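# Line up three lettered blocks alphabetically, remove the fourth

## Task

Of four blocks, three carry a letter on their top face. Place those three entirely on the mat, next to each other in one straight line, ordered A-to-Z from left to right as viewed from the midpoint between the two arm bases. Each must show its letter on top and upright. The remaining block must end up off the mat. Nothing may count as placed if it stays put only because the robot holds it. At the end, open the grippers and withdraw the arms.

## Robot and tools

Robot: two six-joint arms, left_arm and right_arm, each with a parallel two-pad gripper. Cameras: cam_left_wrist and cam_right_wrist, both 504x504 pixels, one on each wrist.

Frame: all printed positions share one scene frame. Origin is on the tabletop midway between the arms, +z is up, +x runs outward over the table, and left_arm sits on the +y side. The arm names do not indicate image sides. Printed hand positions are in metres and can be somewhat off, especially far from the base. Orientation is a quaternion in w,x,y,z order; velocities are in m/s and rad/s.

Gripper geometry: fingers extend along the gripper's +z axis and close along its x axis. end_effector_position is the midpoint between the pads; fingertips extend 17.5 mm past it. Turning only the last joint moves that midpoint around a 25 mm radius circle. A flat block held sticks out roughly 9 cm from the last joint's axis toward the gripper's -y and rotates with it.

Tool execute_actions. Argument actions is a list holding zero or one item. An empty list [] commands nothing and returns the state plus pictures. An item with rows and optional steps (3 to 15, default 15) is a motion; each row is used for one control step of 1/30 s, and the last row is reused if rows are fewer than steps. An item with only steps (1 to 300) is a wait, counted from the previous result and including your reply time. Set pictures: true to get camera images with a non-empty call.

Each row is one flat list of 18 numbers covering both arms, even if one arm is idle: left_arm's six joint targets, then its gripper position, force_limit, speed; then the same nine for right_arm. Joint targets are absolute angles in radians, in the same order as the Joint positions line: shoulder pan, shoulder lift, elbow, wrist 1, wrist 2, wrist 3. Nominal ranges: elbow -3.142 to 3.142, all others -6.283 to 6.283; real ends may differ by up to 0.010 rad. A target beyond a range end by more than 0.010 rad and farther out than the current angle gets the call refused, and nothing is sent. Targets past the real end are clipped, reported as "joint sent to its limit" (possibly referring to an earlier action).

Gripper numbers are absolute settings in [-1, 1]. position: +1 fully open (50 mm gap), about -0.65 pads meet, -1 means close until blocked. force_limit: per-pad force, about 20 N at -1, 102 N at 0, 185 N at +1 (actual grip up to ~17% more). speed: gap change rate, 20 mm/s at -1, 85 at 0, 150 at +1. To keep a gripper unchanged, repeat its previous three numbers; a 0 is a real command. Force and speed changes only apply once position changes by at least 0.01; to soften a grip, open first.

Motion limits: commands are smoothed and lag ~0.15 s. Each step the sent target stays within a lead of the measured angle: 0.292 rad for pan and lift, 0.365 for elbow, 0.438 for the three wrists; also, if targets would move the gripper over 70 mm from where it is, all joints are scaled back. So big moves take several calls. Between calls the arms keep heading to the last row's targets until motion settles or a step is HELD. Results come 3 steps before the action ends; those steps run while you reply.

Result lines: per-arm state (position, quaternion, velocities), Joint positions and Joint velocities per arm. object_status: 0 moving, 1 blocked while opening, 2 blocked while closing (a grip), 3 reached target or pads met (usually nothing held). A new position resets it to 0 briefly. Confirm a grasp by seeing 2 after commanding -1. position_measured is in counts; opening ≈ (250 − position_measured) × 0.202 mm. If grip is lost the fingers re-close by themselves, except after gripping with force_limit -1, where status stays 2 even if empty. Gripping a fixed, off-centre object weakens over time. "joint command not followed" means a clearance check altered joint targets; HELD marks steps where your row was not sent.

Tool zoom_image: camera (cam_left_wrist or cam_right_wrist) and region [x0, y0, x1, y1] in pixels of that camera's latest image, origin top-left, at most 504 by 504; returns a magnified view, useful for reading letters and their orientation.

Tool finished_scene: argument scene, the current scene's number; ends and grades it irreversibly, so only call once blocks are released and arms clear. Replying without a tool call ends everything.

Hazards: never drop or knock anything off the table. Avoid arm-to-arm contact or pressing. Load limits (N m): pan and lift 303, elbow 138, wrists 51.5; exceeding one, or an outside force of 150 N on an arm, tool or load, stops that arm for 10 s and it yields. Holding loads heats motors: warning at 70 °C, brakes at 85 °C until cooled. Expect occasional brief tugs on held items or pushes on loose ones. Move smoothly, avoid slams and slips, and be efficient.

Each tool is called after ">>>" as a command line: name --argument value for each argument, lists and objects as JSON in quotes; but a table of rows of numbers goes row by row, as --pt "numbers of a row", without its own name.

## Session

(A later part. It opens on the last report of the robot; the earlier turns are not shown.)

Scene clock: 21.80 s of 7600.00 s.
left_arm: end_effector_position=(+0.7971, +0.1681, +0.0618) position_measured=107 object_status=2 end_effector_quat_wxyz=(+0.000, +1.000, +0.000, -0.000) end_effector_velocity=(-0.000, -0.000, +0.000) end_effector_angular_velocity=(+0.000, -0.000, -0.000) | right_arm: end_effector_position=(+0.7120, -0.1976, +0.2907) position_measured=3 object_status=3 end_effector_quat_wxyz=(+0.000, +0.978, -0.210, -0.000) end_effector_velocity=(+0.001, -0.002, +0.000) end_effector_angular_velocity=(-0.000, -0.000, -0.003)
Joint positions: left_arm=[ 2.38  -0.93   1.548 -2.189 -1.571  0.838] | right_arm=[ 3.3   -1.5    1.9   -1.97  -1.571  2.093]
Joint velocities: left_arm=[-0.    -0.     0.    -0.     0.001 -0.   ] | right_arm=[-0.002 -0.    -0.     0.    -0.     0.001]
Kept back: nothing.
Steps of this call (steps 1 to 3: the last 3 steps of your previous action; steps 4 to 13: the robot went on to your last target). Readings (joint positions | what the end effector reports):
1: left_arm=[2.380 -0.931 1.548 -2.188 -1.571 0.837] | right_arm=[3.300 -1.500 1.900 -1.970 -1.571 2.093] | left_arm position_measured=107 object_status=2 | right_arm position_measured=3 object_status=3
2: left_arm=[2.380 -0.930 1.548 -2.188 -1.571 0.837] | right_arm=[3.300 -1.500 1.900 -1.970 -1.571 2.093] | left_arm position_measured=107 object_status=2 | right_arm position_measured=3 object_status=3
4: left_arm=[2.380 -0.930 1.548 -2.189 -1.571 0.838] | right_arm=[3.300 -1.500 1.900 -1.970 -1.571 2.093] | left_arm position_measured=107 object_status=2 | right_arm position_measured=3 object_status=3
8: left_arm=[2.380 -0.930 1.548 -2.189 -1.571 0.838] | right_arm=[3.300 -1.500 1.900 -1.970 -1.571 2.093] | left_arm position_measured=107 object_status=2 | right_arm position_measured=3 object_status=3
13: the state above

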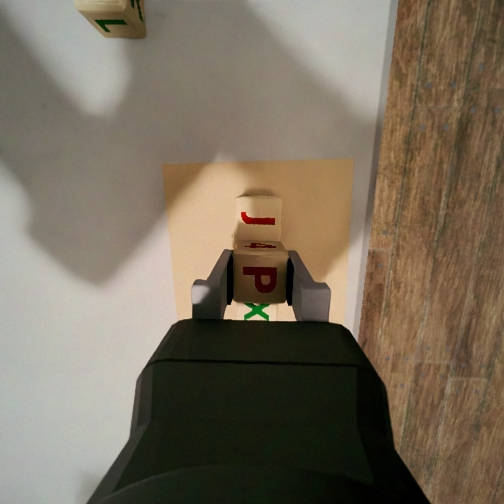

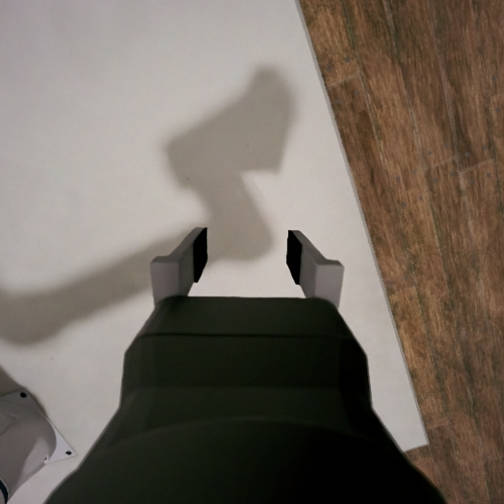

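>>> execute_actions --actions '[{"rows":[[2.3804,-0.9174,1.553,-2.2064,-1.571,0.8376,-1,-0.3,0.5,3.3,-1.5,1.9,-1.97,-1.571,2.0928,1,-0.3,0.5]],"steps":15}]' --pictures true

>>> zoom_image --camera "cam_left_wrist" --region '[180,170,340,330]'

Scene clock: 22.30 s of 7600.00 s.
left_arm: end_effector_position=(+0.7972, +0.1680, +0.0495) position_measured=107 object_status=2 end_effector_quat_wxyz=(+0.000, +1.000, +0.000, -0.000) end_effector_velocity=(-0.001, -0.001, -0.004) end_effector_angular_velocity=(-0.001, +0.001, -0.001) | right_arm: end_effector_position=(+0.7120, -0.1976, +0.2907) position_measured=3 object_status=3 end_effector_quat_wxyz=(+0.000, +0.978, -0.210, -0.000) end_effector_velocity=(+0.000, -0.001, -0.000) end_effector_angular_velocity=(-0.000, +0.001, -0.002)
Joint positions: left_arm=[ 2.38  -0.918  1.553 -2.206 -1.571  0.838] | right_arm=[ 3.3   -1.5    1.9   -1.97  -1.571  2.093]
Joint velocities: left_arm=[-0.001  0.003  0.002 -0.005 -0.001  0.   ] | right_arm=[-0.001  0.    -0.     0.    -0.     0.   ]
Steps of this call (steps 1 to 3: the robot went on to your last target; steps 4 to 15: the first 12 steps of this action). Readings (joint positions | what the end effector reports):
4: left_arm=[2.380 -0.929 1.548 -2.190 -1.571 0.838] | right_arm=[3.300 -1.500 1.900 -1.970 -1.571 2.093] | left_arm position_measured=107 object_status=2 | right_arm position_measured=3 object_status=3
5: left_arm=[2.380 -0.927 1.548 -2.194 -1.571 0.838] | right_arm=[3.300 -1.500 1.900 -1.970 -1.571 2.093] | left_arm position_measured=107 object_status=2 | right_arm position_measured=3 object_status=3
7: left_arm=[2.380 -0.922 1.551 -2.200 -1.571 0.838] | right_arm=[3.300 -1.500 1.900 -1.970 -1.571 2.093] | left_arm position_measured=107 object_status=2 | right_arm position_measured=3 object_status=3
11: left_arm=[2.380 -0.919 1.552 -2.204 -1.571 0.838] | right_arm=[3.300 -1.500 1.900 -1.970 -1.571 2.093] | left_arm position_measured=107 object_status=2 | right_arm position_measured=3 object_status=3
15: the state above

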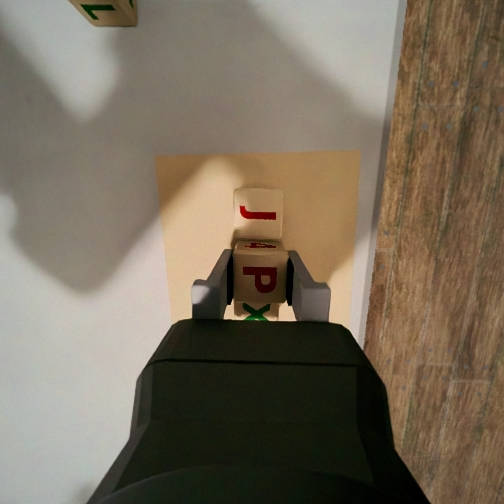

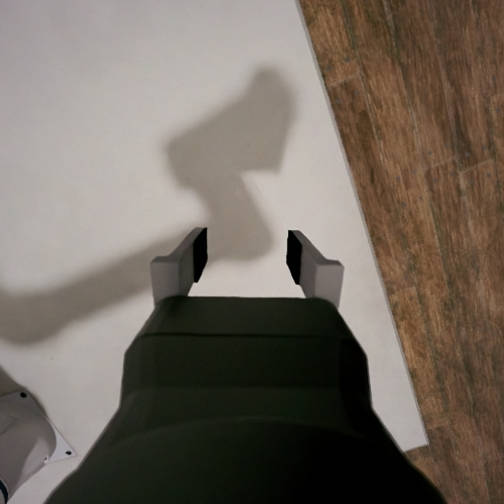

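Region (180, 170, 340, 330) of cam_left_wrist's 504x504 image, scaled by 3.150, with more detail than that image has.

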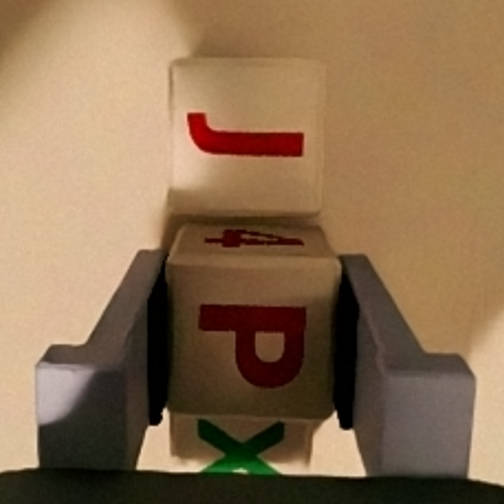

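>>> execute_actions --actions '[{"rows":[[2.3788,-0.9161,1.5503,-2.205,-1.571,0.836,-1,-0.3,0.5,3.3,-1.5,1.9,-1.97,-1.571,2.0928,1,-0.3,0.5],[2.3788,-0.9161,1.5503,-2.205,-1.571,0.836,-1,-0.3,0.5,3.3,-1.5,1.9,-1.97,-1.571,2.0928,1,-0.3,0.5],[2.3788,-0.9161,1.5503,-2.205,-1.571,0.836,-1,-0.3,0.5,3.3,-1.5,1.9,-1.97,-1.571,2.0928,1,-0.3,0.5],[2.3788,-0.9161,1.5503,-2.205,-1.571,0.836,-1,-0.3,0.5,3.3,-1.5,1.9,-1.97,-1.571,2.0928,1,-0.3,0.5],[2.3788,-0.910,1.5527,-2.2135,-1.571,0.836,-1,-0.3,0.5,3.3,-1.5,1.9,-1.97,-1.571,2.0928,1,-0.3,0.5],[2.3788,-0.9035,1.5554,-2.2227,-1.571,0.836,-1,-0.3,0.5,3.3,-1.5,1.9,-1.97,-1.571,2.0928,1,-0.3,0.5]],"steps":15}]' --pictures true

>>> zoom_image --camera "cam_left_wrist" --region '[180,170,340,330]'

Scene clock: 23.00 s of 7600.00 s.
left_arm: end_effector_position=(+0.7973, +0.1660, +0.0380) position_measured=107 object_status=2 end_effector_quat_wxyz=(+0.000, +1.000, +0.000, -0.000) end_effector_velocity=(+0.000, -0.000, -0.015) end_effector_angular_velocity=(+0.000, -0.001, +0.001) | right_arm: end_effector_position=(+0.7120, -0.1976, +0.2907) position_measured=3 object_status=3 end_effector_quat_wxyz=(+0.000, +0.978, -0.210, -0.000) end_effector_velocity=(-0.000, +0.001, -0.001) end_effector_angular_velocity=(-0.000, +0.001, +0.002)
Joint positions: left_arm=[ 2.379 -0.905  1.555 -2.22  -1.571  0.836] | right_arm=[ 3.3   -1.5    1.9   -1.97  -1.571  2.093]
Joint velocities: left_arm=[-0.     0.015  0.006 -0.021  0.001 -0.001] | right_arm=[ 0.001  0.001  0.     0.     0.    -0.   ]
Steps of this call (steps 1 to 3: the last 3 steps of your previous action; steps 4 to 9: the robot went on to your last target; steps 10 to 21: the first 12 steps of this action). Readings (joint positions | what the end effector reports):
10: left_arm=[2.380 -0.917 1.553 -2.206 -1.571 0.838] | right_arm=[3.300 -1.500 1.900 -1.970 -1.571 2.093] | left_arm position_measured=107 object_status=2 | right_arm position_measured=3 object_status=3
11: left_arm=[2.380 -0.917 1.553 -2.206 -1.571 0.837] | right_arm=[3.300 -1.500 1.900 -1.970 -1.571 2.093] | left_arm position_measured=107 object_status=2 | right_arm position_measured=3 object_status=3
13: left_arm=[2.380 -0.917 1.552 -2.206 -1.571 0.837] | right_arm=[3.300 -1.500 1.900 -1.970 -1.571 2.093] | left_arm position_measured=107 object_status=2 | right_arm position_measured=3 object_status=3
17: left_arm=[2.379 -0.909 1.553 -2.215 -1.571 0.836] | right_arm=[3.300 -1.500 1.900 -1.970 -1.571 2.093] | left_arm position_measured=107 object_status=2 | right_arm position_measured=3 object_status=3
21: the state above

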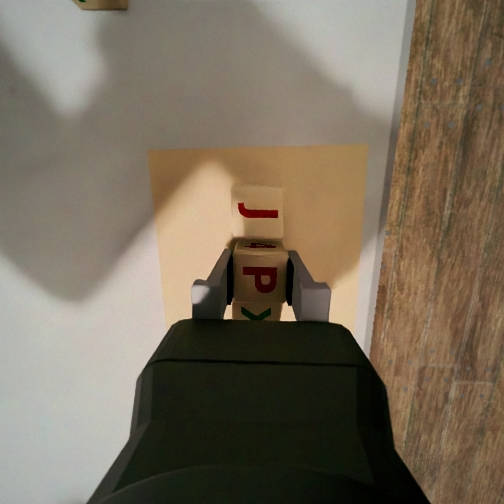

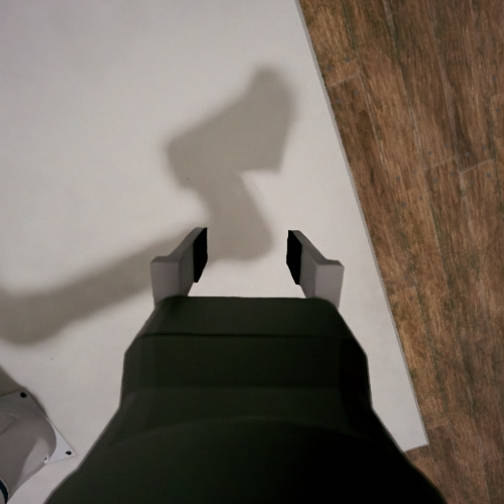

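Region (180, 170, 340, 330) of cam_left_wrist's 504x504 image, scaled by 3.150, with more detail than that image has.

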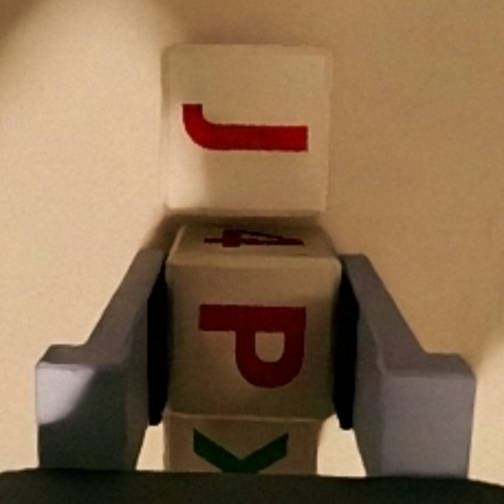

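>>> execute_actions --actions '[{"rows":[[2.3788,-0.897,1.558,-2.232,-1.571,0.836,-1,-0.3,0.5,3.3,-1.5,1.9,-1.97,-1.571,2.0928,1,-0.3,0.5],[2.3788,-0.8915,1.5603,-2.2396,-1.571,0.836,-1,-0.3,0.5,3.3,-1.5,1.9,-1.97,-1.571,2.0928,1,-0.3,0.5]],"steps":13}]'

>>> execute_actions --actions '[{"rows":[[2.3788,-0.8915,1.5603,-2.2396,-1.571,0.836,1,-0.3,0.5,3.3,-1.5,1.9,-1.97,-1.571,2.0928,1,-0.3,0.5]],"steps":8}]' --pictures true

Scene clock: 23.50 s of 7600.00 s.
left_arm: end_effector_position=(+0.7974, +0.1658, +0.0256) position_measured=107 object_status=2 end_effector_quat_wxyz=(+0.000, +1.000, +0.000, +0.000) end_effector_velocity=(-0.000, +0.000, -0.006) end_effector_angular_velocity=(-0.000, -0.000, +0.000) | right_arm: end_effector_position=(+0.7120, -0.1976, +0.2907) position_measured=3 object_status=3 end_effector_quat_wxyz=(+0.000, +0.978, -0.210, -0.000) end_effector_velocity=(+0.000, +0.000, -0.000) end_effector_angular_velocity=(-0.000, -0.000, -0.000)
Joint positions: left_arm=[ 2.379 -0.893  1.56  -2.238 -1.571  0.836] | right_arm=[ 3.3   -1.5    1.9   -1.97  -1.571  2.093]
Joint velocities: left_arm=[ 0.     0.005  0.003 -0.009 -0.    -0.   ] | right_arm=[ 0.  0. -0. -0. -0.  0.]
Steps of this call (steps 1 to 3: the last 3 steps of your previous action; steps 4 to 5: the robot went on to your last target; steps 6 to 15: the first 10 steps of this action). Readings (joint positions | what the end effector reports):
6: left_arm=[2.379 -0.903 1.555 -2.223 -1.571 0.836] | right_arm=[3.300 -1.500 1.900 -1.970 -1.571 2.093] | left_arm position_measured=107 object_status=2 | right_arm position_measured=3 object_status=3
7: left_arm=[2.379 -0.902 1.556 -2.226 -1.571 0.836] | right_arm=[3.300 -1.500 1.900 -1.970 -1.571 2.093] | left_arm position_measured=107 object_status=2 | right_arm position_measured=3 object_status=3
9: left_arm=[2.379 -0.897 1.558 -2.232 -1.571 0.836] | right_arm=[3.300 -1.500 1.900 -1.970 -1.571 2.093] | left_arm position_measured=107 object_status=2 | right_arm position_measured=3 object_status=3
13: left_arm=[2.379 -0.893 1.559 -2.237 -1.571 0.836] | right_arm=[3.300 -1.500 1.900 -1.970 -1.571 2.093] | left_arm position_measured=107 object_status=2 | right_arm position_measured=3 object_status=3
15: the state above

Scene clock: 23.77 s of 7600.00 s.
left_arm: end_effector_position=(+0.7968, +0.1663, +0.0233) position_measured=17 object_status=0 end_effector_quat_wxyz=(-0.000, +1.000, +0.000, -0.001) end_effector_velocity=(+0.003, -0.003, +0.003) end_effector_angular_velocity=(-0.004, -0.004, -0.001) | right_arm: end_effector_position=(+0.7120, -0.1976, +0.2907) position_measured=3 object_status=3 end_effector_quat_wxyz=(+0.000, +0.978, -0.210, -0.000) end_effector_velocity=(+0.000, -0.001, +0.000) end_effector_angular_velocity=(-0.001, -0.000, -0.001)
Joint positions: left_arm=[ 2.379 -0.891  1.561 -2.24  -1.571  0.836] | right_arm=[ 3.3   -1.5    1.9   -1.97  -1.571  2.093]
Joint velocities: left_arm=[-0.    -0.    -0.006  0.    -0.     0.   ] | right_arm=[-0.001 -0.     0.    -0.    -0.001 -0.   ]
Steps of this call (steps 1 to 3: the last 3 steps of your previous action; steps 4 to 8: the first 5 steps of this action). Readings (joint positions | what the end effector reports):
4: left_arm=[2.379 -0.892 1.560 -2.239 -1.571 0.836] | right_arm=[3.300 -1.500 1.900 -1.970 -1.571 2.093] | left_arm position_measured=95 object_status=0 | right_arm position_measured=3 object_status=3
5: left_arm=[2.379 -0.891 1.561 -2.240 -1.571 0.836] | right_arm=[3.300 -1.500 1.900 -1.970 -1.571 2.093] | left_arm position_measured=75 object_status=0 | right_arm position_measured=3 object_status=3
7: left_arm=[2.379 -0.891 1.561 -2.240 -1.571 0.836] | right_arm=[3.300 -1.500 1.900 -1.970 -1.571 2.093] | left_arm position_measured=37 object_status=0 | right_arm position_measured=3 object_status=3
8: the state above

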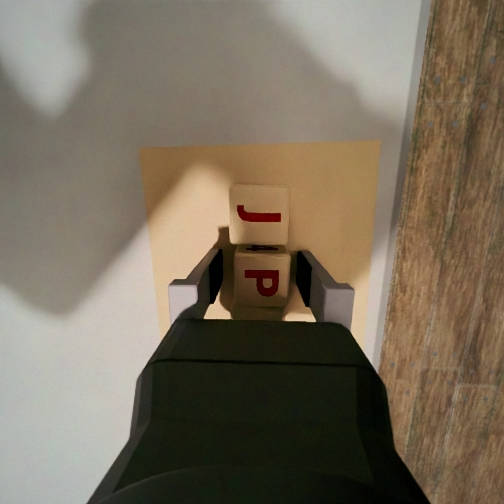

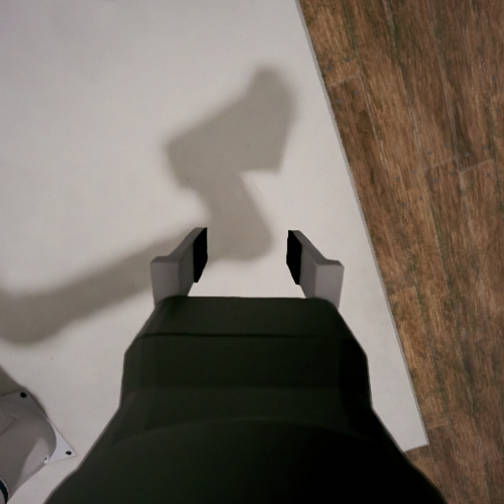

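Lift to a height that shows the row.

>>> execute_actions --actions '[{"rows":[[2.3788,-0.93,1.547,-2.188,-1.571,0.836,1,-0.3,0.5,3.3,-1.5,1.9,-1.97,-1.571,2.0928,1,-0.3,0.5],[2.3788,-0.93,1.547,-2.188,-1.571,0.836,1,-0.3,0.5,3.3,-1.5,1.9,-1.97,-1.571,2.0928,1,-0.3,0.5],[2.3788,-0.97,1.53,-2.13,-1.571,0.836,1,-0.3,0.5,3.3,-1.5,1.9,-1.97,-1.571,2.0928,1,-0.3,0.5],[2.3788,-0.97,1.53,-2.13,-1.571,0.836,1,-0.3,0.5,3.3,-1.5,1.9,-1.97,-1.571,2.0928,1,-0.3,0.5],[2.3788,-0.97,1.53,-2.13,-1.571,0.836,1,-0.3,0.5,3.3,-1.5,1.9,-1.97,-1.571,2.0928,1,-0.3,0.5],[2.3788,-1.1,1.5,-1.97,-1.571,0.836,1,-0.3,0.5,3.3,-1.5,1.9,-1.97,-1.571,2.0928,1,-0.3,0.5]],"steps":15}]' --pictures true

Scene clock: 24.33 s of 7600.00 s.
left_arm: end_effector_position=(+0.7850, +0.1768, +0.1730) position_measured=3 object_status=3 end_effector_quat_wxyz=(+0.000, +1.000, +0.000, -0.000) end_effector_velocity=(-0.071, +0.064, +0.434) end_effector_angular_velocity=(-0.000, +0.002, +0.000) | right_arm: end_effector_position=(+0.7120, -0.1976, +0.2907) position_measured=3 object_status=3 end_effector_quat_wxyz=(+0.000, +0.978, -0.210, -0.000) end_effector_velocity=(+0.000, -0.000, +0.000) end_effector_angular_velocity=(-0.000, -0.000, -0.001)
Joint positions: left_arm=[ 2.379 -1.044  1.514 -2.04  -1.571  0.836] | right_arm=[ 3.3   -1.5    1.9   -1.97  -1.571  2.093]
Joint velocities: left_arm=[ 0.    -0.458 -0.117  0.576 -0.001 -0.   ] | right_arm=[-0.    -0.     0.    -0.    -0.     0.001]
Steps of this call (steps 1 to 3: the last 3 steps of your previous action; steps 4 to 5: the robot went on to your last target; steps 6 to 17: the first 12 steps of this action). Readings (joint positions | what the end effector reports):
6: left_arm=[2.379 -0.893 1.560 -2.237 -1.571 0.836] | right_arm=[3.300 -1.500 1.900 -1.970 -1.571 2.093] | left_arm position_measured=3 object_status=0 | right_arm position_measured=3 object_status=3
7: left_arm=[2.379 -0.902 1.558 -2.224 -1.571 0.836] | right_arm=[3.300 -1.500 1.900 -1.970 -1.571 2.093] | left_arm position_measured=3 object_status=0 | right_arm position_measured=3 object_status=3
9: left_arm=[2.379 -0.926 1.548 -2.190 -1.571 0.836] | right_arm=[3.300 -1.500 1.900 -1.970 -1.571 2.093] | left_arm position_measured=3 object_status=3 | right_arm position_measured=3 object_status=3
13: left_arm=[2.379 -0.982 1.530 -2.120 -1.571 0.836] | right_arm=[3.300 -1.500 1.900 -1.970 -1.571 2.093] | left_arm position_measured=3 object_status=3 | right_arm position_measured=3 object_status=3
17: the state above

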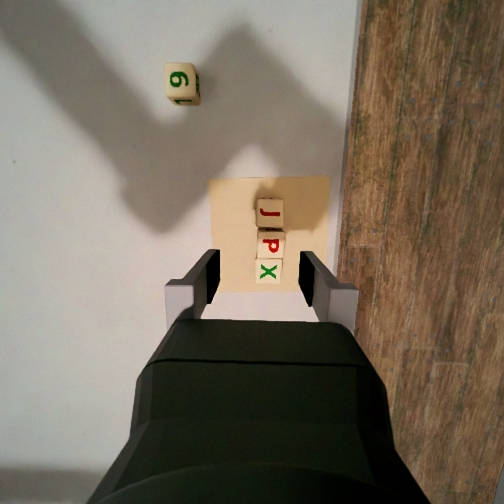

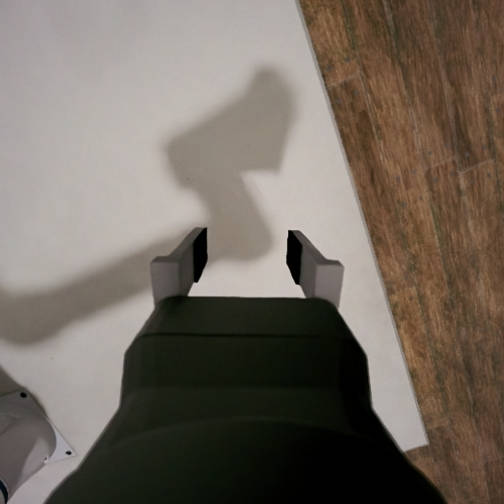

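>>> execute_actions --actions '[{"rows":[[2.6,-1.3,1.6,-1.87,-1.571,0.836,1,-0.3,0.5,3.3,-1.5,1.9,-1.97,-1.571,2.0928,1,-0.3,0.5]],"steps":15}]'

>>> finished_scene --scene 2

Scene clock: 24.83 s of 7600.00 s.
left_arm: end_effector_position=(+0.7849, +0.3374, +0.2856) position_measured=3 object_status=3 end_effector_quat_wxyz=(-0.000, +0.997, +0.072, -0.000) end_effector_velocity=(-0.028, +0.409, +0.192) end_effector_angular_velocity=(-0.001, -0.001, +0.381) | right_arm: end_effector_position=(+0.7120, -0.1976, +0.2907) position_measured=3 object_status=3 end_effector_quat_wxyz=(+0.000, +0.978, -0.210, -0.000) end_effector_velocity=(+0.000, -0.001, -0.001) end_effector_angular_velocity=(-0.000, +0.001, -0.000)
Joint positions: left_arm=[ 2.522 -1.223  1.566 -1.913 -1.571  0.836] | right_arm=[ 3.3   -1.5    1.9   -1.97  -1.571  2.093]
Joint velocities: left_arm=[ 0.382 -0.375  0.164  0.21  -0.     0.   ] | right_arm=[-0.001  0.001  0.     0.     0.    -0.001]
Steps of this call (steps 1 to 3: the last 3 steps of your previous action; steps 4 to 15: the first 12 steps of this action). Readings (joint positions | what the end effector reports):
4: left_arm=[2.381 -1.085 1.505 -1.990 -1.571 0.836] | right_arm=[3.300 -1.500 1.900 -1.970 -1.571 2.093] | left_arm position_measured=3 object_status=3 | right_arm position_measured=3 object_status=3
5: left_arm=[2.394 -1.098 1.512 -1.983 -1.571 0.836] | right_arm=[3.300 -1.500 1.900 -1.970 -1.571 2.093] | left_arm position_measured=3 object_status=3 | right_arm position_measured=3 object_status=3
7: left_arm=[2.420 -1.123 1.522 -1.970 -1.571 0.836] | right_arm=[3.300 -1.500 1.900 -1.970 -1.571 2.093] | left_arm position_measured=3 object_status=3 | right_arm position_measured=3 object_status=3
11: left_arm=[2.471 -1.173 1.544 -1.942 -1.571 0.836] | right_arm=[3.300 -1.500 1.900 -1.970 -1.571 2.093] | left_arm position_measured=3 object_status=3 | right_arm position_measured=3 object_status=3
15: the state above

The scene is finished: the task was done.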